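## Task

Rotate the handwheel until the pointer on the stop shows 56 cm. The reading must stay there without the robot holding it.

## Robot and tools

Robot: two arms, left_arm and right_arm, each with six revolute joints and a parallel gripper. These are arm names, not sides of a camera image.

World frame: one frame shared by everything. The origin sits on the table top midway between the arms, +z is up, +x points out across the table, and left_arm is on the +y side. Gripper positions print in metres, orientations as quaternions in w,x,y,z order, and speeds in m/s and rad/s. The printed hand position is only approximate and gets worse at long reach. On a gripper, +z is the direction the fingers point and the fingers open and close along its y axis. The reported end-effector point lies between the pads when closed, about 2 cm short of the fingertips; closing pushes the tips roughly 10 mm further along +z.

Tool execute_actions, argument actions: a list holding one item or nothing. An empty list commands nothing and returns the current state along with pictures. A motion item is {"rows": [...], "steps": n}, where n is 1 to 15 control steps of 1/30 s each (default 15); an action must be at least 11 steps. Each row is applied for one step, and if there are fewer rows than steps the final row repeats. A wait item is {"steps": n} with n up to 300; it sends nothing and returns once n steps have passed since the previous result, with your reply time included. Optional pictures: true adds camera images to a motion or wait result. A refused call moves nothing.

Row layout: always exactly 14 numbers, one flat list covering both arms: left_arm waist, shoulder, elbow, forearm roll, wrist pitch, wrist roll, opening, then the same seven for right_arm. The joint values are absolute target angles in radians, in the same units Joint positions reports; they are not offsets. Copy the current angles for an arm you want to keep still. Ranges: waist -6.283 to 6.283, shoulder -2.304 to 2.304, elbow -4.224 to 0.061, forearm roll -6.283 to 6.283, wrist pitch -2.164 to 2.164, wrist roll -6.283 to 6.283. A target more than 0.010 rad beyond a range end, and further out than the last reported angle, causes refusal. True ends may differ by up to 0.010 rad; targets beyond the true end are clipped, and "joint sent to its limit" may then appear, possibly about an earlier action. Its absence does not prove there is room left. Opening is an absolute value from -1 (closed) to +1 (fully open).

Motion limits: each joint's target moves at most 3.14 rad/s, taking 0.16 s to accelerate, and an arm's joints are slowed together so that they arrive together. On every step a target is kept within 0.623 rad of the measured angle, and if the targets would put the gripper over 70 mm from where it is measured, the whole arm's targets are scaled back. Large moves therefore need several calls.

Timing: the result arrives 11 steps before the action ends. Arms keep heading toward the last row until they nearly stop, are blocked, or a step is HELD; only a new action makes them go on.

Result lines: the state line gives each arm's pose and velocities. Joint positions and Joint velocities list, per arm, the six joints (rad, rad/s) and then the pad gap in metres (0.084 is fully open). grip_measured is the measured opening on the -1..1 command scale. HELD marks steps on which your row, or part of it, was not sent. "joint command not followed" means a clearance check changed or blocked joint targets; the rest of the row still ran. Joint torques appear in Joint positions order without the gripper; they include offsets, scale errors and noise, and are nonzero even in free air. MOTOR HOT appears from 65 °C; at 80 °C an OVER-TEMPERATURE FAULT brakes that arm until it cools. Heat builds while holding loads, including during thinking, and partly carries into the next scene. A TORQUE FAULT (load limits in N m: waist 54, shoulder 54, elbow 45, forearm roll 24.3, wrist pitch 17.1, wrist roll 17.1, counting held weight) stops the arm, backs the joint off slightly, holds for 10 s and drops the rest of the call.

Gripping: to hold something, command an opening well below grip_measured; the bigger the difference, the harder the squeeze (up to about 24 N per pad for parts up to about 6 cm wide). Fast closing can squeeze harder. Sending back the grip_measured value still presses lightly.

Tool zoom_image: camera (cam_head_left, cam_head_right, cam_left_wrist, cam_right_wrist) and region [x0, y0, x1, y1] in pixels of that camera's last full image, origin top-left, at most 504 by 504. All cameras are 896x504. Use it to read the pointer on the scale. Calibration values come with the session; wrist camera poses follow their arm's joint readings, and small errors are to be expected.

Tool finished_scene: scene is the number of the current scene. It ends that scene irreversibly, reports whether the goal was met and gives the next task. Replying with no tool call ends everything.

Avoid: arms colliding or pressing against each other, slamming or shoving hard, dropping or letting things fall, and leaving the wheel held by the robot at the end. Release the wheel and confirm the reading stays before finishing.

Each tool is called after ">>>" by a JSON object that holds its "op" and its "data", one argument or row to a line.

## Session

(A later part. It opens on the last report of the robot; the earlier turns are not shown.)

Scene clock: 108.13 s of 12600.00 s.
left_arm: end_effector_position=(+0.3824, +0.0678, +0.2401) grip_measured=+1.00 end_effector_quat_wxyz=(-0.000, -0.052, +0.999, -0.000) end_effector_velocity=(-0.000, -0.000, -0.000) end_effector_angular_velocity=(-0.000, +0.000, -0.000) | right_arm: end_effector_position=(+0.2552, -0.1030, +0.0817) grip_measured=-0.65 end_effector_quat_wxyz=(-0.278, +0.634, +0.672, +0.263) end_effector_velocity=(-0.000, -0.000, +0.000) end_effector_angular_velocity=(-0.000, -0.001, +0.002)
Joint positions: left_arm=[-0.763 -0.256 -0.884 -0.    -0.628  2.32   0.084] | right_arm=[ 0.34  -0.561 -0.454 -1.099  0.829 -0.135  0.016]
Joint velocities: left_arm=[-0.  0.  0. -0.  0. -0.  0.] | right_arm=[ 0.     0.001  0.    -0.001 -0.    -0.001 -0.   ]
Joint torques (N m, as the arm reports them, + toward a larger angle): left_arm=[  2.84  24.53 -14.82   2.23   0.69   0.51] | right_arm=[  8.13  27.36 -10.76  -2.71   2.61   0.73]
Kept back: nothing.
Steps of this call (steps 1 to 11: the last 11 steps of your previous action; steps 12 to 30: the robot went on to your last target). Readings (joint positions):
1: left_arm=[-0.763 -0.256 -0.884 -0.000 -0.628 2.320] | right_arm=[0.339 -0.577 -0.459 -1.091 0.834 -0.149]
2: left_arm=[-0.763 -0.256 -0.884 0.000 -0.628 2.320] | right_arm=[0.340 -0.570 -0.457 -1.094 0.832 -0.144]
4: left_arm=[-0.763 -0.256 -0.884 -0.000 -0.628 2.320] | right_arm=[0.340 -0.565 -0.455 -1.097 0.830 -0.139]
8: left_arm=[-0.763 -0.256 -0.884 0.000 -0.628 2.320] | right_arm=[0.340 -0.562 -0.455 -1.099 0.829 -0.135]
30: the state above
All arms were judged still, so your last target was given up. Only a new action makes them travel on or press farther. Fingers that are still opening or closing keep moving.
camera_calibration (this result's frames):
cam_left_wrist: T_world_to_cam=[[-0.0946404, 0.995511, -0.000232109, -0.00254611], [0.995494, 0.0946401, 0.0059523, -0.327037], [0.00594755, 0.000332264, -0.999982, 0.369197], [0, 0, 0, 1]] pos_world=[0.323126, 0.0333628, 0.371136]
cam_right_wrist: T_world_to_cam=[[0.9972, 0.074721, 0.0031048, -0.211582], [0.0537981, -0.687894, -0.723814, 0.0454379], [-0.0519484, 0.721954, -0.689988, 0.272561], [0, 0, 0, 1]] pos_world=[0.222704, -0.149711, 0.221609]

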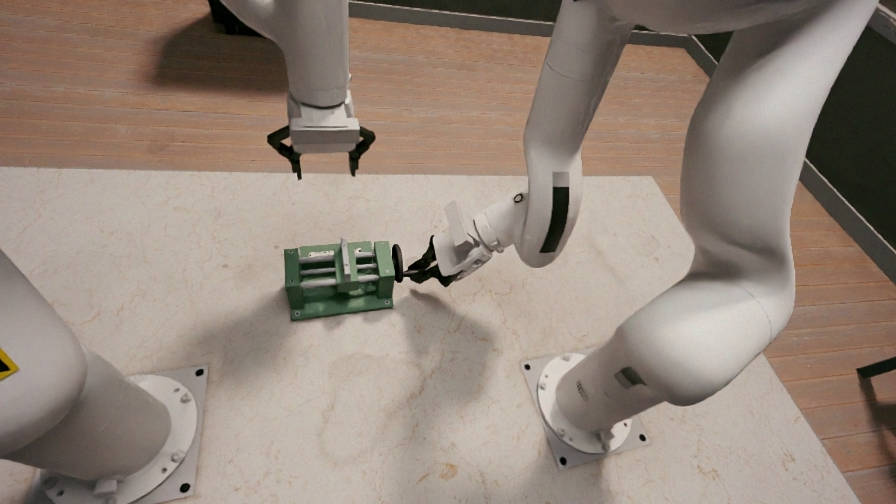

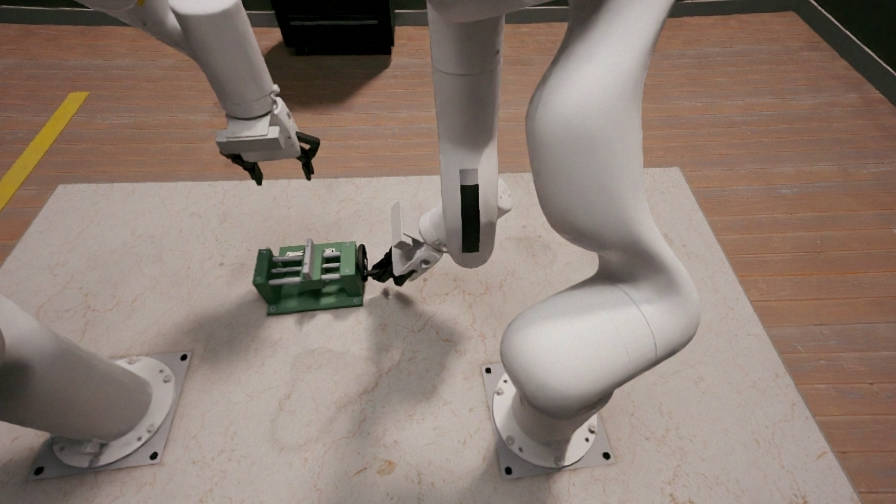

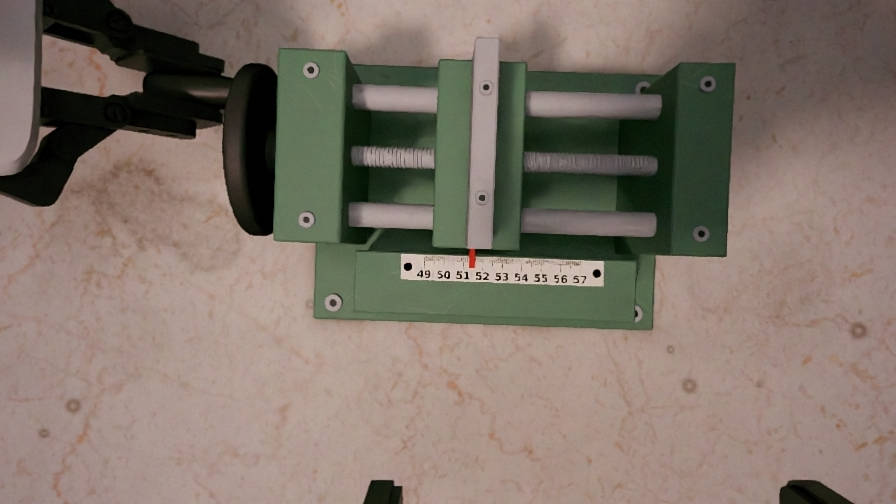

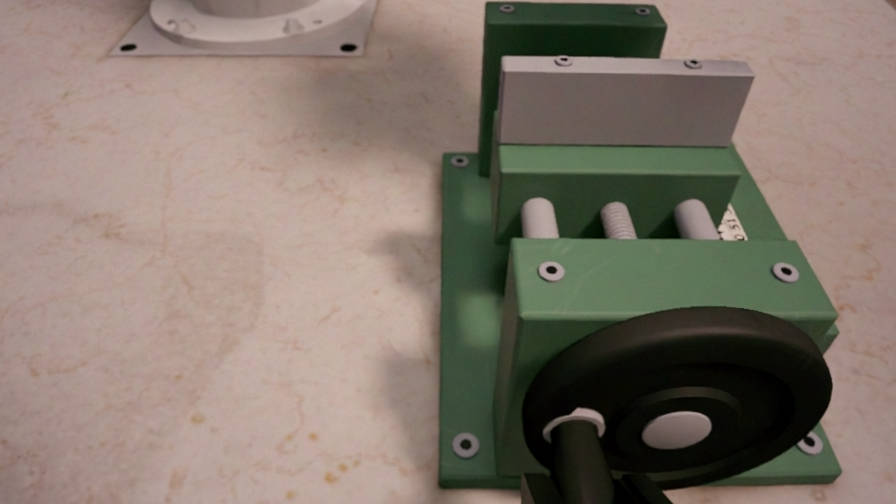

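>>> {"op": "zoom_image", "data": {
  "camera": "cam_left_wrist",
  "region": [430, 240, 510, 290]
}}

>>> {"op": "execute_actions", "data": {
  "actions": [
    {"rows":[
[-0.7623,-0.2553,-0.8829,0,-0.6276,2.3213,1,0.3394,-0.5582,-0.4540,-1.1023,0.8283,-0.1317,-0.9],
[-0.7593,-0.2525,-0.8795,0,-0.6270,2.3255,1,0.3393,-0.5501,-0.4521,-1.1076,0.8255,-0.1241,-0.9],
[-0.7544,-0.2480,-0.8741,0,-0.6261,2.3323,1,0.3387,-0.5374,-0.4500,-1.1169,0.8208,-0.1111,-0.9],
[-0.7479,-0.2419,-0.8668,0,-0.6249,2.3414,1,0.3370,-0.5209,-0.4490,-1.1315,0.8138,-0.0918,-0.9],
[-0.7400,-0.2347,-0.8580,0,-0.6234,2.3524,1,0.3336,-0.5036,-0.4511,-1.1516,0.8052,-0.0672,-0.9],
[-0.7311,-0.2264,-0.8481,0,-0.6217,2.3648,1,0.3277,-0.4882,-0.4583,-1.1774,0.7953,-0.0377,-0.9],
[-0.7215,-0.2176,-0.8374,0,-0.6198,2.3781,1,0.3188,-0.4779,-0.4733,-1.2100,0.7847,-0.0036,-0.9],
[-0.7118,-0.2086,-0.8266,0,-0.6180,2.3918,1,0.3086,-0.4801,-0.4948,-1.2393,0.7776,0.0231,-0.9],
[-0.7022,-0.1998,-0.8159,0,-0.6162,2.4051,1,0.2988,-0.4945,-0.5197,-1.2604,0.7747,0.0381,-0.9],
[-0.6933,-0.1916,-0.8060,0,-0.6145,2.4175,1,0.2906,-0.5185,-0.5447,-1.2707,0.7754,0.0398,-0.9],
[-0.6854,-0.1843,-0.7972,0,-0.6129,2.4285,1,0.2846,-0.5486,-0.5671,-1.2696,0.7789,0.0289,-0.9],
[-0.6789,-0.1782,-0.7899,0,-0.6117,2.4376,1,0.2813,-0.5810,-0.5846,-1.2582,0.7841,0.0075,-0.9],
[-0.6740,-0.1737,-0.7845,0,-0.6108,2.4444,1,0.2806,-0.6127,-0.5958,-1.2386,0.7908,-0.0219,-0.9],
[-0.6710,-0.1709,-0.7811,0,-0.6102,2.4486,1,0.2825,-0.6410,-0.5997,-1.2128,0.7988,-0.0562,-0.9],
[-0.67,-0.17,-0.78,0,-0.61,2.45,1,0.2868,-0.6639,-0.5963,-1.1835,0.8083,-0.0923,-0.9]
],"steps":15}
  ]
}}

>>> {"op": "execute_actions", "data": {
  "actions": [
    {"steps":5}
  ]
}}

>>> {"op": "execute_actions", "data": {
  "actions": [
    {"steps":4}
  ]
}}

>>> {"op": "execute_actions", "data": {
  "actions": [
    {"rows":[
[-0.67,-0.17,-0.78,0,-0.61,2.45,1,0.2932,-0.6801,-0.5857,-1.1531,0.8191,-0.1273,-0.9],
[-0.67,-0.17,-0.78,0,-0.61,2.45,1,0.3014,-0.6883,-0.5690,-1.1236,0.8305,-0.1585,-0.9],
[-0.67,-0.17,-0.78,0,-0.61,2.45,1,0.3109,-0.6874,-0.5474,-1.0972,0.8413,-0.1833,-0.9],
[-0.67,-0.17,-0.78,0,-0.61,2.45,1,0.3208,-0.6770,-0.5228,-1.0762,0.8497,-0.1993,-0.9],
[-0.67,-0.17,-0.78,0,-0.61,2.45,1,0.3302,-0.6573,-0.4975,-1.0627,0.8540,-0.2045,-0.9],
[-0.67,-0.17,-0.78,0,-0.61,2.45,1,0.3380,-0.6295,-0.4740,-1.0586,0.8531,-0.1978,-0.9],
[-0.67,-0.17,-0.78,0,-0.61,2.45,1,0.3432,-0.5958,-0.4547,-1.0652,0.8466,-0.1791,-0.9],
[-0.67,-0.17,-0.78,0,-0.61,2.45,1,0.3449,-0.5598,-0.4417,-1.0825,0.8354,-0.1498,-0.9],
[-0.67,-0.17,-0.78,0,-0.61,2.45,1,0.3429,-0.5257,-0.4367,-1.1092,0.8212,-0.1127,-0.9],
[-0.67,-0.17,-0.78,0,-0.61,2.45,1,0.3373,-0.4975,-0.4402,-1.1425,0.8062,-0.0719,-0.9],
[-0.67,-0.17,-0.78,0,-0.61,2.45,1,0.3289,-0.4787,-0.4520,-1.1787,0.7927,-0.0321,-0.9],
[-0.67,-0.17,-0.78,0,-0.61,2.45,1,0.3188,-0.4717,-0.4706,-1.2133,0.7824,0.0022,-0.9],
[-0.67,-0.17,-0.78,0,-0.61,2.45,1,0.3083,-0.4768,-0.4940,-1.2422,0.7762,0.0273,-0.9]
],"steps":13}
  ]
}}

>>> {"op": "execute_actions", "data": {
  "actions": [
    {"steps":2}
  ]
}}

>>> {"op": "execute_actions", "data": {
  "actions": [
    {"steps":2}
  ]
}}

>>> {"op": "execute_actions", "data": {
  "actions": [
    {"steps":3}
  ]
}}

>>> {"op": "execute_actions", "data": {
  "actions": [
    {"steps":2}
  ]
}}

>>> {"op": "execute_actions", "data": {
  "actions": [
    {"rows":[
[-0.67,-0.17,-0.78,0,-0.61,2.45,1,0.2985,-0.4931,-0.5197,-1.2623,0.7740,0.0405,-0.9],
[-0.67,-0.17,-0.78,0,-0.61,2.45,1,0.2904,-0.5180,-0.5450,-1.2717,0.7751,0.0410,-0.9],
[-0.67,-0.17,-0.78,0,-0.61,2.45,1,0.2845,-0.5484,-0.5673,-1.2701,0.7787,0.0295,-0.9],
[-0.67,-0.17,-0.78,0,-0.61,2.45,1,0.2813,-0.5810,-0.5847,-1.2584,0.7841,0.0077,-0.9],
[-0.67,-0.17,-0.78,0,-0.61,2.45,1,0.2806,-0.6127,-0.5958,-1.2386,0.7908,-0.0219,-0.9],
[-0.67,-0.17,-0.78,0,-0.61,2.45,1,0.2825,-0.6410,-0.5997,-1.2128,0.7988,-0.0562,-0.9],
[-0.67,-0.17,-0.78,0,-0.61,2.45,1,0.2868,-0.6639,-0.5963,-1.1835,0.8083,-0.0923,-0.9],
[-0.67,-0.17,-0.78,0,-0.61,2.45,1,0.2932,-0.6801,-0.5857,-1.1531,0.8191,-0.1273,-0.9],
[-0.67,-0.17,-0.78,0,-0.61,2.45,1,0.3014,-0.6883,-0.5690,-1.1236,0.8305,-0.1585,-0.9],
[-0.67,-0.17,-0.78,0,-0.61,2.45,1,0.3109,-0.6874,-0.5474,-1.0972,0.8413,-0.1833,-0.9],
[-0.67,-0.17,-0.78,0,-0.61,2.45,1,0.3208,-0.6770,-0.5228,-1.0762,0.8497,-0.1993,-0.9],
[-0.67,-0.17,-0.78,0,-0.61,2.45,1,0.3302,-0.6573,-0.4975,-1.0627,0.8540,-0.2045,-0.9]
],"steps":12}
  ]
}}

>>> {"op": "execute_actions", "data": {
  "actions": [
    {"steps":2}
  ]
}}

>>> {"op": "execute_actions", "data": {
  "actions": [
    {"steps":3}
  ]
}}

>>> {"op": "execute_actions", "data": {
  "actions": [
    {"steps":2}
  ]
}}

>>> {"op": "execute_actions", "data": {
  "actions": [
    {"steps":3}
  ]
}}

>>> {"op": "execute_actions", "data": {
  "actions": [
    {"rows":[
[-0.67,-0.17,-0.78,0,-0.61,2.45,1,0.3363,-0.6331,-0.4786,-1.0616,0.8523,-0.1962,-0.9],
[-0.67,-0.17,-0.78,0,-0.61,2.45,1,0.3398,-0.6093,-0.4653,-1.0673,0.8475,-0.1821,-0.9],
[-0.67,-0.17,-0.78,0,-0.61,2.45,1,0.3414,-0.5884,-0.4570,-1.0765,0.8414,-0.1659,-0.9],
[-0.67,-0.17,-0.78,0,-0.61,2.45,1,0.3414,-0.5734,-0.4534,-1.0863,0.8359,-0.1515,-0.9],
[-0.67,-0.17,-0.78,0,-0.61,2.45,1,0.3407,-0.5646,-0.4526,-1.0940,0.8320,-0.1414,-0.9],
[-0.67,-0.17,-0.78,0,-0.61,2.45,1,0.3401,-0.5613,-0.4533,-1.0982,0.8301,-0.1365,-0.9],
[-0.67,-0.17,-0.78,0,-0.61,2.45,1,0.3397,-0.5614,-0.4542,-1.0995,0.8297,-0.1354,-0.9],
[-0.67,-0.17,-0.78,0,-0.61,2.45,1,0.3396,-0.5615,-0.4545,-1.0999,0.8295,-0.1350,-0.9],
[-0.67,-0.17,-0.78,0,-0.61,2.45,1,0.3395,-0.5615,-0.4548,-1.1002,0.8294,-0.1348,-0.9]
],"steps":11}
  ]
}}

>>> {"op": "execute_actions", "data": {
  "actions": [
    {"steps":4}
  ]
}}

>>> {"op": "execute_actions", "data": {
  "actions": [
    {"steps":26}
  ],
  "pictures": true
}}

Region (430, 240, 510, 290) of cam_left_wrist's 896x504 image, scaled by 6.300, with more detail than that image has; it fills the top 315 rows of this view, and the rest is white.

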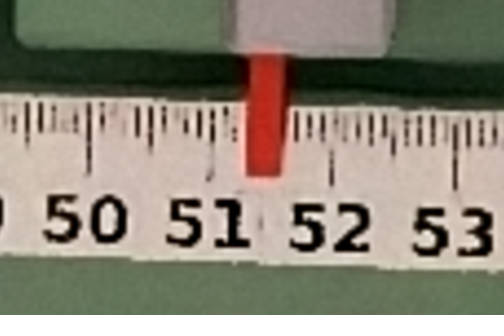

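Scene clock: 137.27 s of 12600.00 s.
left_arm: end_effector_position=(+0.3824, +0.0695, +0.2401) grip_measured=+1.00 end_effector_quat_wxyz=(+0.000, -0.052, +0.999, -0.000) end_effector_velocity=(+0.001, +0.043, +0.002) end_effector_angular_velocity=(-0.001, -0.001, -0.031) | right_arm: end_effector_position=(+0.2552, -0.1030, +0.0837) grip_measured=-0.65 end_effector_quat_wxyz=(-0.279, +0.634, +0.672, +0.262) end_effector_velocity=(+0.004, -0.000, +0.051) end_effector_angular_velocity=(+0.000, +0.006, +0.000)
Joint positions: left_arm=[-0.761 -0.254 -0.881 -0.    -0.627  2.324  0.084] | right_arm=[ 0.34  -0.554 -0.453 -1.105  0.827 -0.127  0.016]
Joint velocities: left_arm=[ 0.071  0.066  0.079  0.     0.015  0.102 -0.   ] | right_arm=[-0.008  0.176  0.033 -0.132 -0.065  0.181 -0.   ]
Joint torques (N m, as the arm reports them, + toward a larger angle): left_arm=[  5.6   26.15 -14.     1.8    0.36   0.73] | right_arm=[  8.03  38.06 -10.89  -3.84   2.73   0.87]
Steps of this call (steps 1 to 870: nothing new was sent; steps 871 to 874: the first 4 steps of this action). Readings (joint positions):
871: left_arm=[-0.763 -0.256 -0.884 -0.000 -0.628 2.320] | right_arm=[0.340 -0.561 -0.454 -1.100 0.830 -0.135]
872: left_arm=[-0.763 -0.256 -0.884 -0.000 -0.628 2.320] | right_arm=[0.340 -0.561 -0.454 -1.100 0.829 -0.134]
874: the state above

Scene clock: 137.63 s of 12600.00 s.
left_arm: end_effector_position=(+0.3802, +0.1161, +0.2408) grip_measured=+1.00 end_effector_quat_wxyz=(-0.000, -0.037, +0.999, +0.000) end_effector_velocity=(-0.012, +0.103, -0.001) end_effector_angular_velocity=(+0.000, +0.000, -0.067) | right_arm: end_effector_position=(+0.3058, -0.0997, +0.0952) grip_measured=-0.65 end_effector_quat_wxyz=(-0.279, +0.633, +0.672, +0.263) end_effector_velocity=(+0.122, +0.009, -0.216) end_effector_angular_velocity=(+0.004, -0.022, -0.007)
Joint positions: left_arm=[-0.683 -0.182 -0.795  0.    -0.613  2.43   0.084] | right_arm=[ 0.288 -0.564 -0.566 -1.249  0.786  0.002  0.016]
Joint velocities: left_arm=[ 0.172  0.161  0.194 -0.     0.032  0.24   0.   ] | right_arm=[-0.1   -0.786 -0.439  0.257  0.112 -0.496  0.   ]
Joint torques (N m, as the arm reports them, + toward a larger angle): left_arm=[ -3.05  18.22 -14.51   1.12   0.88   0.53] | right_arm=[14.9  21.95 -8.77  0.84  1.5   0.21]
Kept back: nothing.
Steps of this call (steps 1 to 11: the last 11 steps of your previous action). Readings (joint positions):
1: left_arm=[-0.758 -0.251 -0.878 -0.000 -0.627 2.328] | right_arm=[0.339 -0.547 -0.452 -1.111 0.824 -0.119]
2: left_arm=[-0.753 -0.247 -0.873 -0.000 -0.626 2.335] | right_arm=[0.338 -0.537 -0.451 -1.120 0.820 -0.108]
4: left_arm=[-0.740 -0.235 -0.858 -0.000 -0.623 2.352] | right_arm=[0.333 -0.512 -0.454 -1.149 0.808 -0.072]
8: left_arm=[-0.706 -0.203 -0.820 0.000 -0.617 2.399] | right_arm=[0.306 -0.500 -0.509 -1.237 0.783 0.012]
11: the state above

Scene clock: 137.77 s of 12600.00 s.
left_arm: end_effector_position=(+0.3794, +0.1228, +0.2407) grip_measured=+1.00 end_effector_quat_wxyz=(-0.000, -0.035, +0.999, +0.000) end_effector_velocity=(-0.002, +0.015, -0.001) end_effector_angular_velocity=(-0.001, -0.001, -0.016) | right_arm: end_effector_position=(+0.3070, -0.0996, +0.0686) grip_measured=-0.65 end_effector_quat_wxyz=(-0.279, +0.634, +0.672, +0.262) end_effector_velocity=(-0.039, -0.002, -0.096) end_effector_angular_velocity=(-0.003, +0.028, +0.037)
Joint positions: left_arm=[-0.672 -0.172 -0.783  0.    -0.611  2.447  0.084] | right_arm=[ 0.287 -0.647 -0.59  -1.198  0.805 -0.072  0.016]
Joint velocities: left_arm=[ 0.026  0.024  0.03  -0.     0.008  0.042 -0.   ] | right_arm=[ 0.025 -0.271 -0.017  0.188  0.09  -0.289  0.   ]
Joint torques (N m, as the arm reports them, + toward a larger angle): left_arm=[  0.18  19.19 -15.34   1.5    0.77   0.54] | right_arm=[  0.27  50.18 -18.25  -1.9    0.28   0.96]
Kept back: nothing.
Steps of this call (steps 1 to 4: the robot went on to your last target). Readings (joint positions):
1: left_arm=[-0.679 -0.178 -0.790 0.000 -0.612 2.437] | right_arm=[0.285 -0.591 -0.578 -1.236 0.791 -0.018]
2: left_arm=[-0.675 -0.175 -0.786 0.000 -0.611 2.442] | right_arm=[0.285 -0.615 -0.585 -1.220 0.797 -0.040]
4: the state above

Scene clock: 137.83 s of 12600.00 s.
left_arm: end_effector_position=(+0.3793, +0.1234, +0.2406) grip_measured=+1.00 end_effector_quat_wxyz=(-0.000, -0.034, +0.999, -0.000) end_effector_velocity=(-0.001, +0.006, -0.000) end_effector_angular_velocity=(-0.001, -0.001, -0.010) | right_arm: end_effector_position=(+0.3058, -0.0996, +0.0647) grip_measured=-0.65 end_effector_quat_wxyz=(-0.279, +0.633, +0.673, +0.262) end_effector_velocity=(-0.017, +0.001, -0.054) end_effector_angular_velocity=(+0.014, -0.080, +0.013)
Joint positions: left_arm=[-0.671 -0.171 -0.781 -0.    -0.61   2.449  0.084] | right_arm=[ 0.288 -0.658 -0.591 -1.187  0.809 -0.087  0.016]
Joint velocities: left_arm=[ 0.01   0.01   0.012  0.     0.004  0.02  -0.   ] | right_arm=[ 0.027 -0.15   0.017  0.238  0.077 -0.323  0.   ]
Joint torques (N m, as the arm reports them, + toward a larger angle): left_arm=[  1.73  19.81 -13.78   1.92   0.68   0.36] | right_arm=[  6.46  15.24 -14.15   2.21   0.89   0.3 ]
Steps of this call (steps 1 to 2: the first 2 steps of this action). Readings (joint positions):
1: left_arm=[-0.672 -0.171 -0.782 -0.000 -0.610 2.448] | right_arm=[0.287 -0.654 -0.591 -1.193 0.807 -0.079]
2: the state above

Scene clock: 138.20 s of 12600.00 s.
left_arm: end_effector_position=(+0.3792, +0.1241, +0.2406) grip_measured=+1.00 end_effector_quat_wxyz=(+0.000, -0.034, +0.999, -0.000) end_effector_velocity=(+0.000, +0.000, -0.000) end_effector_angular_velocity=(-0.000, +0.000, -0.000) | right_arm: end_effector_position=(+0.2575, -0.1031, +0.0917) grip_measured=-0.65 end_effector_quat_wxyz=(-0.279, +0.635, +0.672, +0.262) end_effector_velocity=(+0.098, +0.002, +0.224) end_effector_angular_velocity=(+0.011, +0.020, -0.011)
Joint positions: left_arm=[-0.67  -0.17  -0.78  -0.    -0.61   2.45   0.084] | right_arm=[ 0.337 -0.528 -0.451 -1.128  0.816 -0.096  0.016]
Joint velocities: left_arm=[ 0.001  0.     0.    -0.     0.     0.001  0.   ] | right_arm=[-0.133  0.69  -0.048 -0.766 -0.314  0.938  0.   ]
Joint torques (N m, as the arm reports them, + toward a larger angle): left_arm=[  1.93  21.27 -14.14   1.05   0.6    0.34] | right_arm=[ -0.32   5.34 -13.63  -5.89   1.71   0.36]
Kept back: nothing.
Steps of this call (steps 1 to 11: the last 11 steps of your previous action). Readings (joint positions):
1: left_arm=[-0.671 -0.171 -0.781 -0.000 -0.610 2.449] | right_arm=[0.290 -0.664 -0.589 -1.176 0.813 -0.102]
2: left_arm=[-0.671 -0.171 -0.781 -0.000 -0.610 2.449] | right_arm=[0.293 -0.671 -0.582 -1.158 0.819 -0.121]
4: left_arm=[-0.670 -0.170 -0.780 -0.000 -0.610 2.450] | right_arm=[0.307 -0.677 -0.555 -1.113 0.832 -0.162]
8: left_arm=[-0.670 -0.170 -0.780 -0.000 -0.610 2.450] | right_arm=[0.337 -0.610 -0.474 -1.077 0.841 -0.171]
11: the state above

Scene clock: 138.27 s of 12600.00 s.
left_arm: end_effector_position=(+0.3792, +0.1241, +0.2406) grip_measured=+1.00 end_effector_quat_wxyz=(-0.000, -0.034, +0.999, -0.000) end_effector_velocity=(-0.000, +0.001, -0.000) end_effector_angular_velocity=(+0.001, +0.001, +0.002) | right_arm: end_effector_position=(+0.2688, -0.1024, +0.1044) grip_measured=-0.65 end_effector_quat_wxyz=(-0.279, +0.634, +0.672, +0.263) end_effector_velocity=(+0.202, +0.010, +0.141) end_effector_angular_velocity=(-0.014, -0.032, +0.009)
Joint positions: left_arm=[-0.67  -0.17  -0.78  -0.    -0.61   2.45   0.084] | right_arm=[ 0.324 -0.495 -0.468 -1.184  0.795 -0.034  0.016]
Joint velocities: left_arm=[ 0.001 -0.     0.001 -0.    -0.    -0.001  0.   ] | right_arm=[-0.214  0.284 -0.374 -0.787 -0.269  0.806 -0.   ]
Joint torques (N m, as the arm reports them, + toward a larger angle): left_arm=[  2.5   19.54 -14.69   1.77   0.55   0.33] | right_arm=[ 5.19 12.79 -8.4   0.    2.74  0.51]
Kept back: nothing.
Steps of this call (steps 1 to 2: the robot went on to your last target). Readings (joint positions):
1: left_arm=[-0.670 -0.170 -0.780 -0.000 -0.610 2.450] | right_arm=[0.331 -0.508 -0.457 -1.156 0.805 -0.064]
2: the state above

Scene clock: 138.37 s of 12600.00 s.
left_arm: end_effector_position=(+0.3792, +0.1241, +0.2407) grip_measured=+1.00 end_effector_quat_wxyz=(-0.000, -0.034, +0.999, -0.000) end_effector_velocity=(-0.000, +0.000, -0.000) end_effector_angular_velocity=(+0.000, +0.000, +0.000) | right_arm: end_effector_position=(+0.2791, -0.1027, +0.1112) grip_measured=-0.65 end_effector_quat_wxyz=(-0.278, +0.635, +0.672, +0.261) end_effector_velocity=(+0.028, -0.005, +0.022) end_effector_angular_velocity=(-0.025, +0.041, -0.000)
Joint positions: left_arm=[-0.67  -0.17  -0.78  -0.    -0.61   2.45   0.084] | right_arm=[ 0.312 -0.482 -0.489 -1.229  0.78   0.012  0.016]
Joint velocities: left_arm=[ 0.     0.     0.001  0.    -0.     0.     0.   ] | right_arm=[-0.045  0.049 -0.066 -0.197 -0.06   0.214 -0.   ]
Joint torques (N m, as the arm reports them, + toward a larger angle): left_arm=[ -0.75  20.07 -14.14   2.23   0.73   0.5 ] | right_arm=[  1.69  28.2  -11.75   0.25   2.24   0.37]
Kept back: nothing.
Steps of this call (steps 1 to 3: the robot went on to your last target). Readings (joint positions):
1: left_arm=[-0.670 -0.170 -0.780 -0.000 -0.610 2.450] | right_arm=[0.318 -0.488 -0.479 -1.206 0.788 -0.012]
2: left_arm=[-0.670 -0.170 -0.780 -0.000 -0.610 2.450] | right_arm=[0.314 -0.484 -0.485 -1.220 0.783 0.002]
3: the state above

Scene clock: 138.43 s of 12600.00 s.
left_arm: end_effector_position=(+0.3792, +0.1241, +0.2407) grip_measured=+1.00 end_effector_quat_wxyz=(-0.000, -0.034, +0.999, -0.000) end_effector_velocity=(+0.000, +0.000, -0.000) end_effector_angular_velocity=(+0.000, +0.000, +0.002) | right_arm: end_effector_position=(+0.2802, -0.1029, +0.1121) grip_measured=-0.65 end_effector_quat_wxyz=(-0.278, +0.635, +0.672, +0.260) end_effector_velocity=(+0.009, -0.003, +0.008) end_effector_angular_velocity=(-0.011, +0.019, -0.004)
Joint positions: left_arm=[-0.67  -0.17  -0.78  -0.    -0.61   2.45   0.084] | right_arm=[ 0.31  -0.48  -0.491 -1.237  0.778  0.021  0.016]
Joint velocities: left_arm=[ 0.    -0.     0.    -0.     0.    -0.001  0.   ] | right_arm=[-0.016  0.021 -0.021 -0.072 -0.023  0.085 -0.   ]
Joint torques (N m, as the arm reports them, + toward a larger angle): left_arm=[  0.3   19.59 -13.69   2.35   0.51   0.47] | right_arm=[ -0.76  32.35 -12.82  -1.3    2.11   0.29]
Kept back: nothing.
Steps of this call (steps 1 to 2: the robot went on to your last target). Readings (joint positions):
1: left_arm=[-0.670 -0.170 -0.780 -0.000 -0.610 2.450] | right_arm=[0.311 -0.481 -0.490 -1.234 0.779 0.017]
2: the state above

Scene clock: 138.47 s of 12600.00 s.
left_arm: end_effector_position=(+0.3792, +0.1241, +0.2407) grip_measured=+1.00 end_effector_quat_wxyz=(-0.000, -0.034, +0.999, -0.000) end_effector_velocity=(-0.001, +0.000, -0.000) end_effector_angular_velocity=(+0.001, +0.001, -0.001) | right_arm: end_effector_position=(+0.2805, -0.1029, +0.1124) grip_measured=-0.65 end_effector_quat_wxyz=(-0.278, +0.635, +0.672, +0.260) end_effector_velocity=(+0.011, -0.001, +0.007) end_effector_angular_velocity=(-0.006, +0.008, -0.004)
Joint positions: left_arm=[-0.67  -0.17  -0.78  -0.    -0.61   2.45   0.084] | right_arm=[ 0.309 -0.479 -0.492 -1.239  0.777  0.023  0.015]
Joint velocities: left_arm=[-0.001  0.     0.001  0.     0.     0.    -0.   ] | right_arm=[-0.013  0.011 -0.024 -0.051 -0.017  0.059 -0.   ]
Joint torques (N m, as the arm reports them, + toward a larger angle): left_arm=[  0.66  20.79 -13.78   1.97   0.68   0.61] | right_arm=[  1.03  28.16 -16.46  -1.86   2.01   0.39]
Steps of this call (step 1: the first step of this action). Readings (joint positions):
1: the state above

Scene clock: 138.83 s of 12600.00 s.
left_arm: end_effector_position=(+0.3792, +0.1241, +0.2407) grip_measured=+1.00 end_effector_quat_wxyz=(-0.000, -0.034, +0.999, -0.000) end_effector_velocity=(+0.000, -0.000, +0.000) end_effector_angular_velocity=(-0.000, -0.000, +0.001) | right_arm: end_effector_position=(+0.2952, -0.0999, +0.0591) grip_measured=-0.65 end_effector_quat_wxyz=(-0.279, +0.633, +0.672, +0.263) end_effector_velocity=(-0.227, -0.010, -0.130) end_effector_angular_velocity=(+0.014, +0.004, -0.029)
Joint positions: left_arm=[-0.67  -0.17  -0.78  -0.    -0.61   2.45   0.084] | right_arm=[ 0.299 -0.667 -0.569 -1.147  0.824 -0.128  0.016]
Joint velocities: left_arm=[ 0.     0.    -0.001  0.    -0.    -0.001 -0.   ] | right_arm=[ 0.221 -0.249  0.424  0.801  0.312 -0.816  0.   ]
Joint torques (N m, as the arm reports them, + toward a larger angle): left_arm=[  1.81  20.05 -13.22   2.     0.57   0.32] | right_arm=[13.51 49.97 -8.41 -2.63  1.65  0.85]
Kept back: nothing.
Steps of this call (steps 1 to 11: the last 11 steps of your previous action). Readings (joint positions):
1: left_arm=[-0.670 -0.170 -0.780 -0.000 -0.610 2.450] | right_arm=[0.308 -0.480 -0.494 -1.242 0.777 0.026]
2: left_arm=[-0.670 -0.170 -0.780 -0.000 -0.610 2.450] | right_arm=[0.305 -0.486 -0.503 -1.249 0.776 0.031]
4: left_arm=[-0.670 -0.170 -0.780 -0.000 -0.610 2.450] | right_arm=[0.293 -0.515 -0.536 -1.261 0.777 0.032]
8: left_arm=[-0.670 -0.170 -0.780 -0.000 -0.610 2.450] | right_arm=[0.284 -0.616 -0.585 -1.221 0.793 -0.040]
11: the state above

Scene clock: 138.93 s of 12600.00 s.
left_arm: end_effector_position=(+0.3792, +0.1241, +0.2407) grip_measured=+1.00 end_effector_quat_wxyz=(-0.000, -0.034, +0.999, -0.000) end_effector_velocity=(-0.000, -0.000, -0.000) end_effector_angular_velocity=(-0.000, -0.000, -0.002) | right_arm: end_effector_position=(+0.2738, -0.1009, +0.0561) grip_measured=-0.65 end_effector_quat_wxyz=(-0.278, +0.633, +0.672, +0.265) end_effector_velocity=(-0.118, -0.002, +0.021) end_effector_angular_velocity=(+0.024, -0.067, -0.011)
Joint positions: left_arm=[-0.67  -0.17  -0.78  -0.    -0.61   2.45   0.084] | right_arm=[ 0.321 -0.663 -0.521 -1.085  0.848 -0.183  0.016]
Joint velocities: left_arm=[-0.    -0.     0.    -0.     0.     0.002 -0.   ] | right_arm=[ 0.144  0.137  0.319  0.345  0.134 -0.288  0.   ]
Joint torques (N m, as the arm reports them, + toward a larger angle): left_arm=[  4.2   20.3  -14.25   2.13   0.65   0.23] | right_arm=[  6.11  15.7  -11.82  -6.25   0.6    0.54]
Kept back: nothing.
Steps of this call (steps 1 to 3: the robot went on to your last target). Readings (joint positions):
1: left_arm=[-0.670 -0.170 -0.780 -0.000 -0.610 2.450] | right_arm=[0.307 -0.672 -0.553 -1.121 0.834 -0.153]
2: left_arm=[-0.670 -0.170 -0.780 -0.000 -0.610 2.450] | right_arm=[0.315 -0.668 -0.534 -1.100 0.842 -0.171]
3: the state above

Scene clock: 139.00 s of 12600.00 s.
left_arm: end_effector_position=(+0.3792, +0.1241, +0.2407) grip_measured=+1.00 end_effector_quat_wxyz=(-0.000, -0.034, +0.999, -0.000) end_effector_velocity=(+0.000, -0.000, +0.000) end_effector_angular_velocity=(+0.000, -0.000, -0.001) | right_arm: end_effector_position=(+0.2694, -0.1010, +0.0570) grip_measured=-0.65 end_effector_quat_wxyz=(-0.277, +0.633, +0.672, +0.267) end_effector_velocity=(-0.036, -0.002, +0.006) end_effector_angular_velocity=(+0.010, -0.034, -0.005)
Joint positions: left_arm=[-0.67  -0.17  -0.78   0.    -0.61   2.45   0.084] | right_arm=[ 0.327 -0.657 -0.508 -1.071  0.853 -0.196  0.016]
Joint velocities: left_arm=[-0.    -0.    -0.     0.    -0.     0.001  0.   ] | right_arm=[ 0.044  0.04   0.103  0.124  0.05  -0.114  0.   ]
Joint torques (N m, as the arm reports them, + toward a larger angle): left_arm=[  1.58  19.36 -12.92   2.08   0.72   0.5 ] | right_arm=[12.69 14.3  -3.84 -5.38  0.05  0.84]
Kept back: nothing.
Steps of this call (steps 1 to 2: the robot went on to your last target). Readings (joint positions):
1: left_arm=[-0.670 -0.170 -0.780 -0.000 -0.610 2.450] | right_arm=[0.325 -0.659 -0.513 -1.076 0.851 -0.191]
2: the state above

Scene clock: 139.10 s of 12600.00 s.
left_arm: end_effector_position=(+0.3792, +0.1241, +0.2407) grip_measured=+1.00 end_effector_quat_wxyz=(-0.000, -0.034, +0.999, -0.000) end_effector_velocity=(+0.000, -0.000, +0.000) end_effector_angular_velocity=(-0.000, -0.001, -0.002) | right_arm: end_effector_position=(+0.2671, -0.1012, +0.0569) grip_measured=-0.65 end_effector_quat_wxyz=(-0.277, +0.633, +0.672, +0.267) end_effector_velocity=(-0.015, -0.002, -0.004) end_effector_angular_velocity=(-0.005, +0.005, +0.005)
Joint positions: left_arm=[-0.67  -0.17  -0.78  -0.    -0.61   2.45   0.084] | right_arm=[ 0.329 -0.656 -0.502 -1.065  0.856 -0.202  0.016]
Joint velocities: left_arm=[-0.001  0.    -0.001  0.    -0.     0.001 -0.   ] | right_arm=[ 0.013 -0.001  0.029  0.027  0.011 -0.029 -0.   ]
Joint torques (N m, as the arm reports them, + toward a larger angle): left_arm=[  2.38  19.91 -13.51   2.17   0.64   0.68] | right_arm=[12.78 16.03 -2.3  -4.4  -0.53  0.53]
Kept back: nothing.
Steps of this call (steps 1 to 3: the robot went on to your last target). Readings (joint positions):
1: left_arm=[-0.670 -0.170 -0.780 -0.000 -0.610 2.450] | right_arm=[0.328 -0.657 -0.505 -1.068 0.855 -0.199]
2: left_arm=[-0.670 -0.170 -0.780 -0.000 -0.610 2.450] | right_arm=[0.328 -0.656 -0.504 -1.066 0.855 -0.201]
3: the state above

Scene clock: 139.13 s of 12600.00 s.
left_arm: end_effector_position=(+0.3792, +0.1241, +0.2407) grip_measured=+1.00 end_effector_quat_wxyz=(-0.000, -0.034, +0.999, -0.000) end_effector_velocity=(+0.000, -0.000, -0.000) end_effector_angular_velocity=(-0.000, +0.000, +0.000) | right_arm: end_effector_position=(+0.2666, -0.1013, +0.0568) grip_measured=-0.65 end_effector_quat_wxyz=(-0.277, +0.633, +0.672, +0.267) end_effector_velocity=(-0.013, -0.002, -0.003) end_effector_angular_velocity=(-0.005, +0.007, +0.008)
Joint positions: left_arm=[-0.67  -0.17  -0.78   0.    -0.61   2.45   0.084] | right_arm=[ 0.329 -0.656 -0.502 -1.064  0.856 -0.203  0.016]
Joint velocities: left_arm=[ 0. -0. -0. -0.  0.  0.  0.] | right_arm=[ 0.01  -0.002  0.023  0.015  0.007 -0.02  -0.   ]
Joint torques (N m, as the arm reports them, + toward a larger angle): left_arm=[  2.45  21.19 -14.7    1.99   0.64   0.64] | right_arm=[13.49 14.47 -1.53 -3.92 -0.71  0.57]
Kept back: the last 11 steps of this action.
Steps of this call (step 1: the robot went on to your last target). Readings (joint positions):
1: the state above

Scene clock: 139.50 s of 12600.00 s.
left_arm: end_effector_position=(+0.3792, +0.1241, +0.2407) grip_measured=+1.00 end_effector_quat_wxyz=(-0.000, -0.034, +0.999, -0.000) end_effector_velocity=(-0.001, +0.000, -0.000) end_effector_angular_velocity=(+0.001, +0.001, +0.000) | right_arm: end_effector_position=(+0.2549, -0.1026, +0.0807) grip_measured=-0.65 end_effector_quat_wxyz=(-0.279, +0.633, +0.673, +0.263) end_effector_velocity=(+0.000, -0.002, +0.012) end_effector_angular_velocity=(-0.005, +0.012, -0.006)
Joint positions: left_arm=[-0.67  -0.17  -0.78  -0.    -0.61   2.45   0.084] | right_arm=[ 0.34  -0.566 -0.455 -1.098  0.832 -0.139  0.016]
Joint velocities: left_arm=[-0.    -0.     0.001 -0.     0.    -0.    -0.   ] | right_arm=[-0.004  0.043  0.009 -0.036 -0.021  0.057  0.   ]
Joint torques (N m, as the arm reports them, + toward a larger angle): left_arm=[  2.27  19.83 -14.54   1.69   0.66   0.38] | right_arm=[ 1.09 19.22 -2.82 -2.33 -1.6   0.25]
Kept back: nothing.
Steps of this call (steps 1 to 11: the last 11 steps of your previous action). Readings (joint positions):
1: left_arm=[-0.670 -0.170 -0.780 -0.000 -0.610 2.450] | right_arm=[0.330 -0.656 -0.501 -1.063 0.856 -0.203]
2: left_arm=[-0.670 -0.170 -0.780 0.000 -0.610 2.450] | right_arm=[0.330 -0.654 -0.499 -1.063 0.856 -0.203]
4: left_arm=[-0.670 -0.170 -0.780 -0.000 -0.610 2.450] | right_arm=[0.335 -0.633 -0.483 -1.065 0.853 -0.192]
8: left_arm=[-0.670 -0.170 -0.780 0.000 -0.610 2.450] | right_arm=[0.341 -0.577 -0.458 -1.090 0.836 -0.151]
11: the state above

Scene clock: 140.37 s of 12600.00 s.
left_arm: end_effector_position=(+0.3792, +0.1241, +0.2407) grip_measured=+1.00 end_effector_quat_wxyz=(-0.000, -0.034, +0.999, -0.000) end_effector_velocity=(+0.000, -0.000, +0.000) end_effector_angular_velocity=(-0.000, -0.000, +0.001) | right_arm: end_effector_position=(+0.2553, -0.1030, +0.0817) grip_measured=-0.65 end_effector_quat_wxyz=(-0.278, +0.634, +0.672, +0.263) end_effector_velocity=(+0.000, +0.000, -0.000) end_effector_angular_velocity=(+0.001, +0.001, -0.001)
Joint positions: left_arm=[-0.67  -0.17  -0.78  -0.    -0.61   2.45   0.084] | right_arm=[ 0.34  -0.562 -0.455 -1.1    0.83  -0.135  0.016]
Joint velocities: left_arm=[ 0.    -0.    -0.    -0.    -0.    -0.001 -0.   ] | right_arm=[ 0.    -0.001 -0.     0.     0.001  0.001  0.   ]
Joint torques (N m, as the arm reports them, + toward a larger angle): left_arm=[  2.77  18.42 -13.96   1.74   0.71   0.49] | right_arm=[-4.48 22.97 -5.73 -1.48 -2.34  0.67]
Kept back: nothing.
Steps of this call (steps 1 to 26: the robot went on to your last target). Readings (joint positions):
1: left_arm=[-0.670 -0.170 -0.780 0.000 -0.610 2.450] | right_arm=[0.340 -0.564 -0.455 -1.099 0.832 -0.138]
2: left_arm=[-0.670 -0.170 -0.780 -0.000 -0.610 2.450] | right_arm=[0.340 -0.564 -0.455 -1.099 0.831 -0.137]
4: left_arm=[-0.670 -0.170 -0.780 0.000 -0.610 2.450] | right_arm=[0.340 -0.563 -0.455 -1.100 0.831 -0.136]
8: left_arm=[-0.670 -0.170 -0.780 0.000 -0.610 2.450] | right_arm=[0.340 -0.562 -0.455 -1.100 0.830 -0.135]
26: the state above
camera_calibration (this result's frames):
cam_left_wrist: T_world_to_cam=[[-0.0579494, 0.998319, -0.000232951, -0.0731232], [0.998302, 0.0579498, 0.00595282, -0.32573], [0.00595632, 0.000112407, -0.999982, 0.369755], [0, 0, 0, 1]] pos_world=[0.318737, 0.0918347, 0.37167]
cam_right_wrist: T_world_to_cam=[[0.99717, 0.0751156, 0.00308142, -0.211636], [0.0540429, -0.687729, -0.723953, 0.0453284], [-0.052261, 0.722071, -0.689842, 0.272635], [0, 0, 0, 1]] pos_world=[0.222836, -0.149791, 0.221543]

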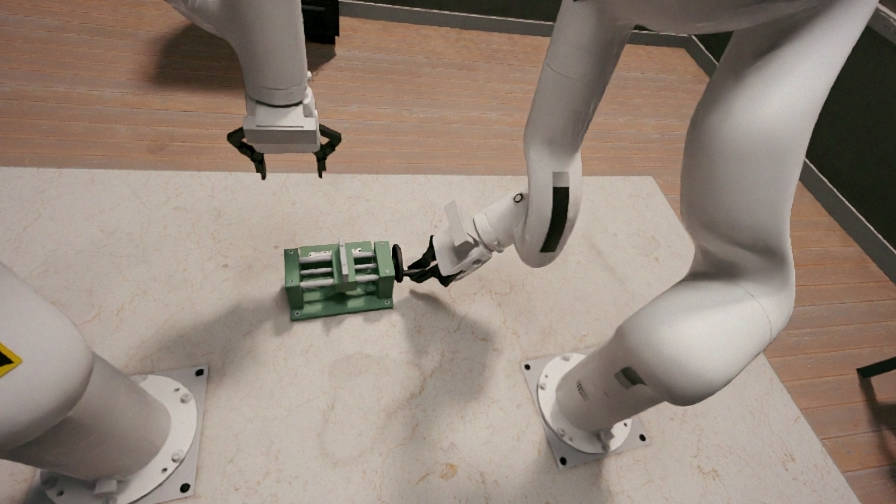

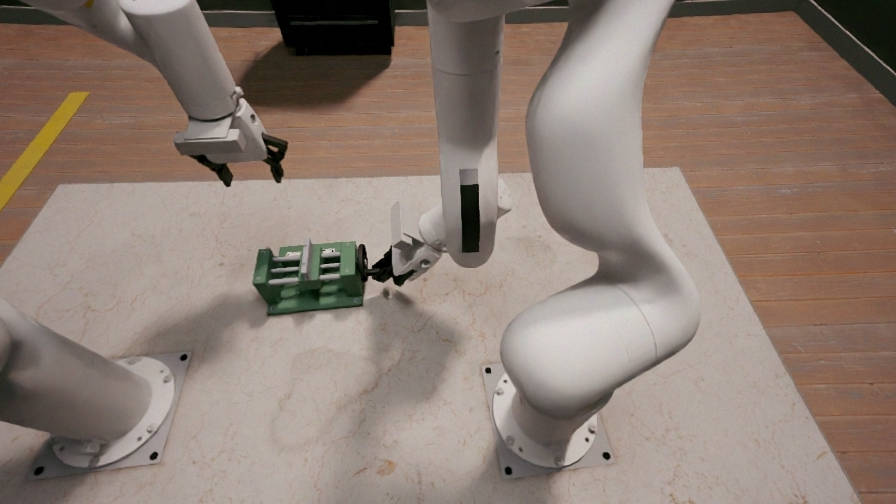

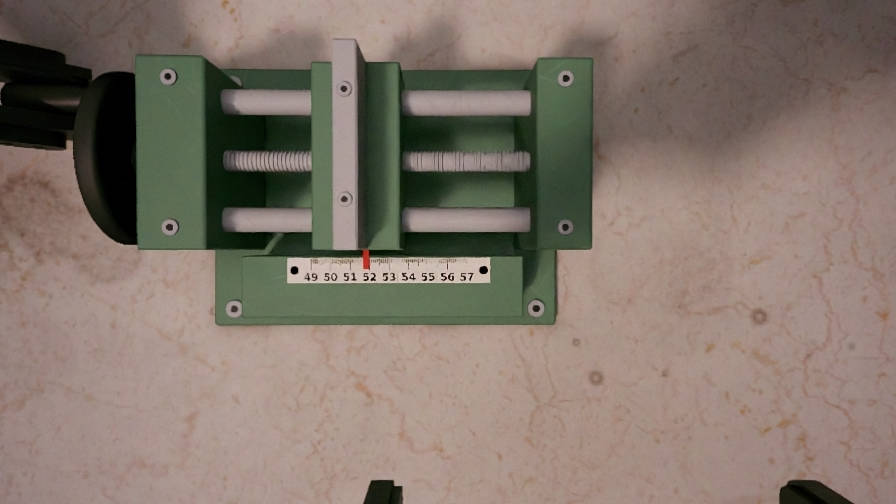

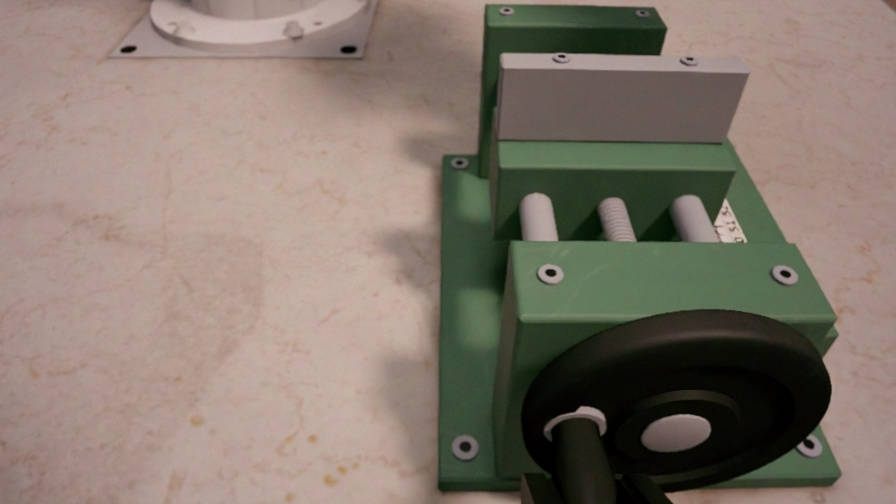

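>>> {"op": "execute_actions", "data": {
  "actions": []
}}

Scene clock: 144.00 s of 12600.00 s.
left_arm: end_effector_position=(+0.3792, +0.1241, +0.2407) grip_measured=+1.00 end_effector_quat_wxyz=(-0.000, -0.034, +0.999, -0.000) end_effector_velocity=(-0.000, +0.000, -0.000) end_effector_angular_velocity=(+0.000, +0.000, +0.001) | right_arm: end_effector_position=(+0.2554, -0.1030, +0.0817) grip_measured=-0.65 end_effector_quat_wxyz=(-0.278, +0.634, +0.672, +0.263) end_effector_velocity=(+0.001, +0.000, +0.000) end_effector_angular_velocity=(-0.000, -0.001, -0.001)
Joint positions: left_arm=[-0.67  -0.17  -0.78  -0.    -0.61   2.45   0.084] | right_arm=[ 0.34  -0.562 -0.455 -1.1    0.829 -0.135  0.016]
Joint velocities: left_arm=[-0.    -0.     0.     0.     0.    -0.001  0.   ] | right_arm=[-0.     0.    -0.001  0.001 -0.001  0.    -0.   ]
Joint torques (N m, as the arm reports them, + toward a larger angle): left_arm=[  2.76  19.87 -14.16   1.9    0.59   0.79] | right_arm=[-4.53 23.94 -7.38 -1.46 -2.31  0.61]
Kept back: nothing.
Steps of this call (steps 1 to 15: the robot went on to your last target; steps 16 to 109: nothing new was sent). Readings (joint positions):
1: left_arm=[-0.670 -0.170 -0.780 0.000 -0.610 2.450] | right_arm=[0.340 -0.562 -0.455 -1.100 0.830 -0.135]
2: left_arm=[-0.670 -0.170 -0.780 -0.000 -0.610 2.450] | right_arm=[0.340 -0.562 -0.455 -1.100 0.830 -0.135]
4: left_arm=[-0.670 -0.170 -0.780 0.000 -0.610 2.450] | right_arm=[0.340 -0.562 -0.455 -1.100 0.829 -0.135]
8: left_arm=[-0.670 -0.170 -0.780 0.000 -0.610 2.450] | right_arm=[0.340 -0.562 -0.455 -1.100 0.829 -0.135]
109: the state above
All arms were judged still, so your last target was given up. Only a new action makes them travel on or press farther. Fingers that are still opening or closing keep moving.
camera_calibration (this result's frames):
cam_left_wrist: T_world_to_cam=[[-0.0579492, 0.99832, -0.000233024, -0.0731232], [0.998302, 0.0579496, 0.00595293, -0.32573], [0.00595643, 0.000112339, -0.999982, 0.369755], [0, 0, 0, 1]] pos_world=[0.318737, 0.0918347, 0.37167]
cam_right_wrist: T_world_to_cam=[[0.997185, 0.0749143, 0.00326713, -0.21183], [0.0540414, -0.687774, -0.72391, 0.0453296], [-0.0519842, 0.722049, -0.689886, 0.272586], [0, 0, 0, 1]] pos_world=[0.222954, -0.149775, 0.22156]

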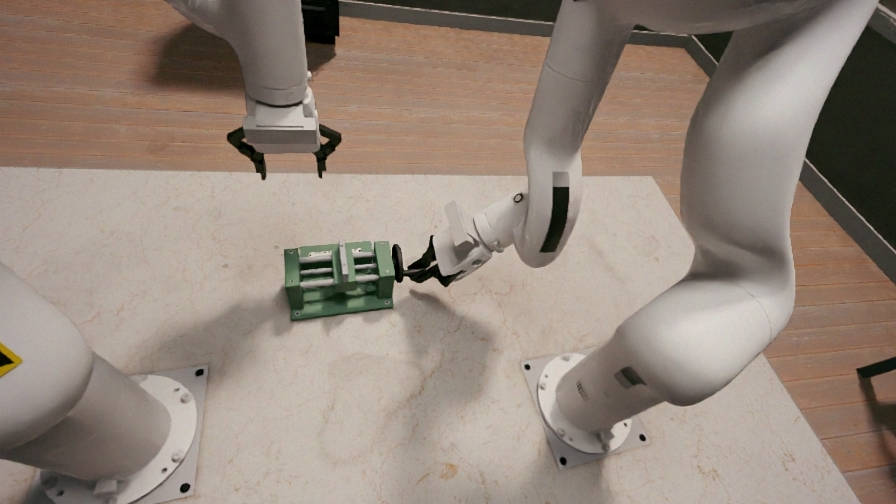

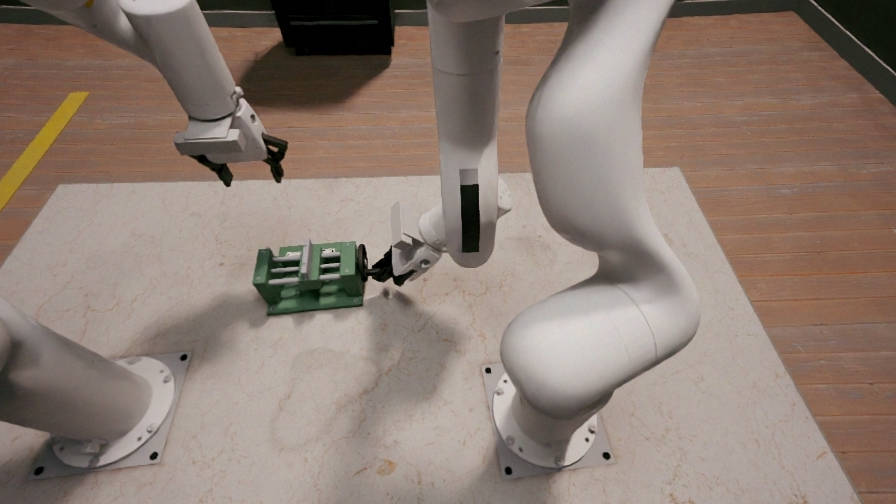

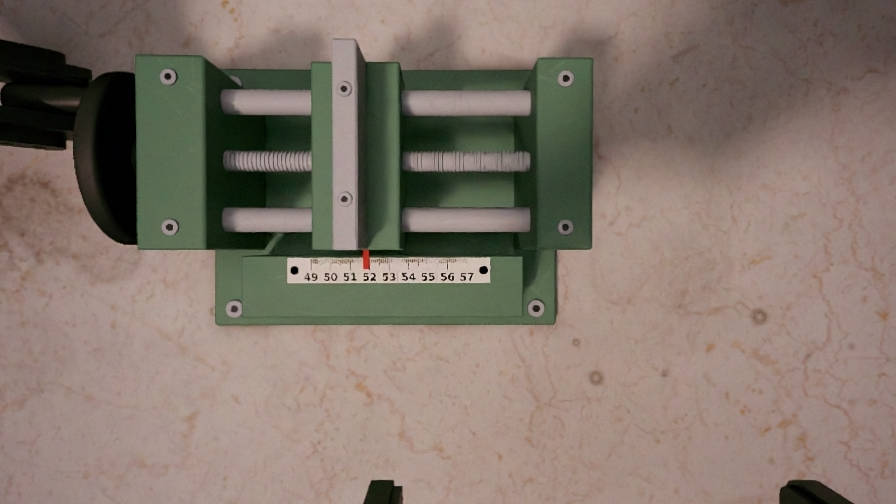

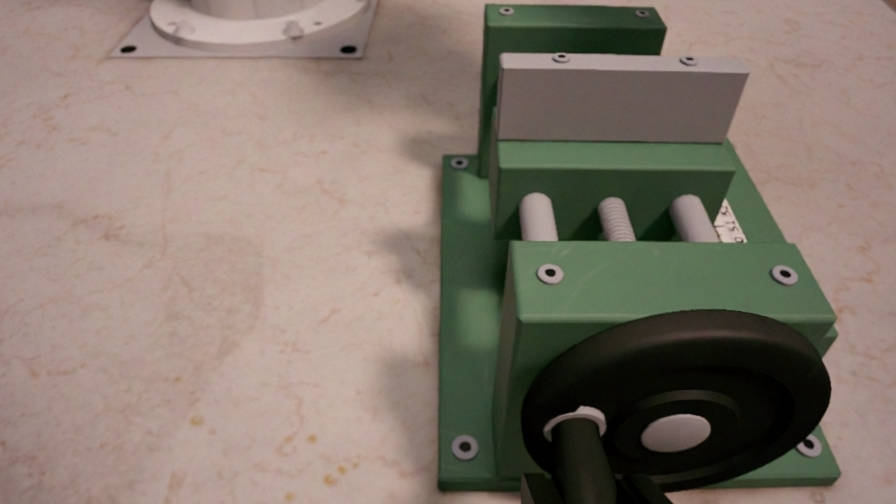

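>>> {"op": "zoom_image", "data": {
  "camera": "cam_left_wrist",
  "region": [285, 235, 495, 295]
}}

>>> {"op": "zoom_image", "data": {
  "camera": "cam_left_wrist",
  "region": [335, 240, 405, 290]
}}

Region (285, 235, 495, 295) of cam_left_wrist's 896x504 image, scaled by 2.400, with more detail than that image has; it fills the top 144 rows of this view, and the rest is white.

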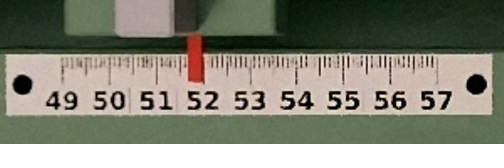

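Region (335, 240, 405, 290) of cam_left_wrist's 896x504 image, scaled by 7.200, with more detail than that image has; it fills the top 360 rows of this view, and the rest is white.

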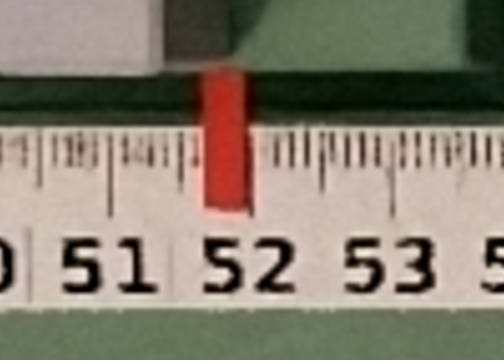

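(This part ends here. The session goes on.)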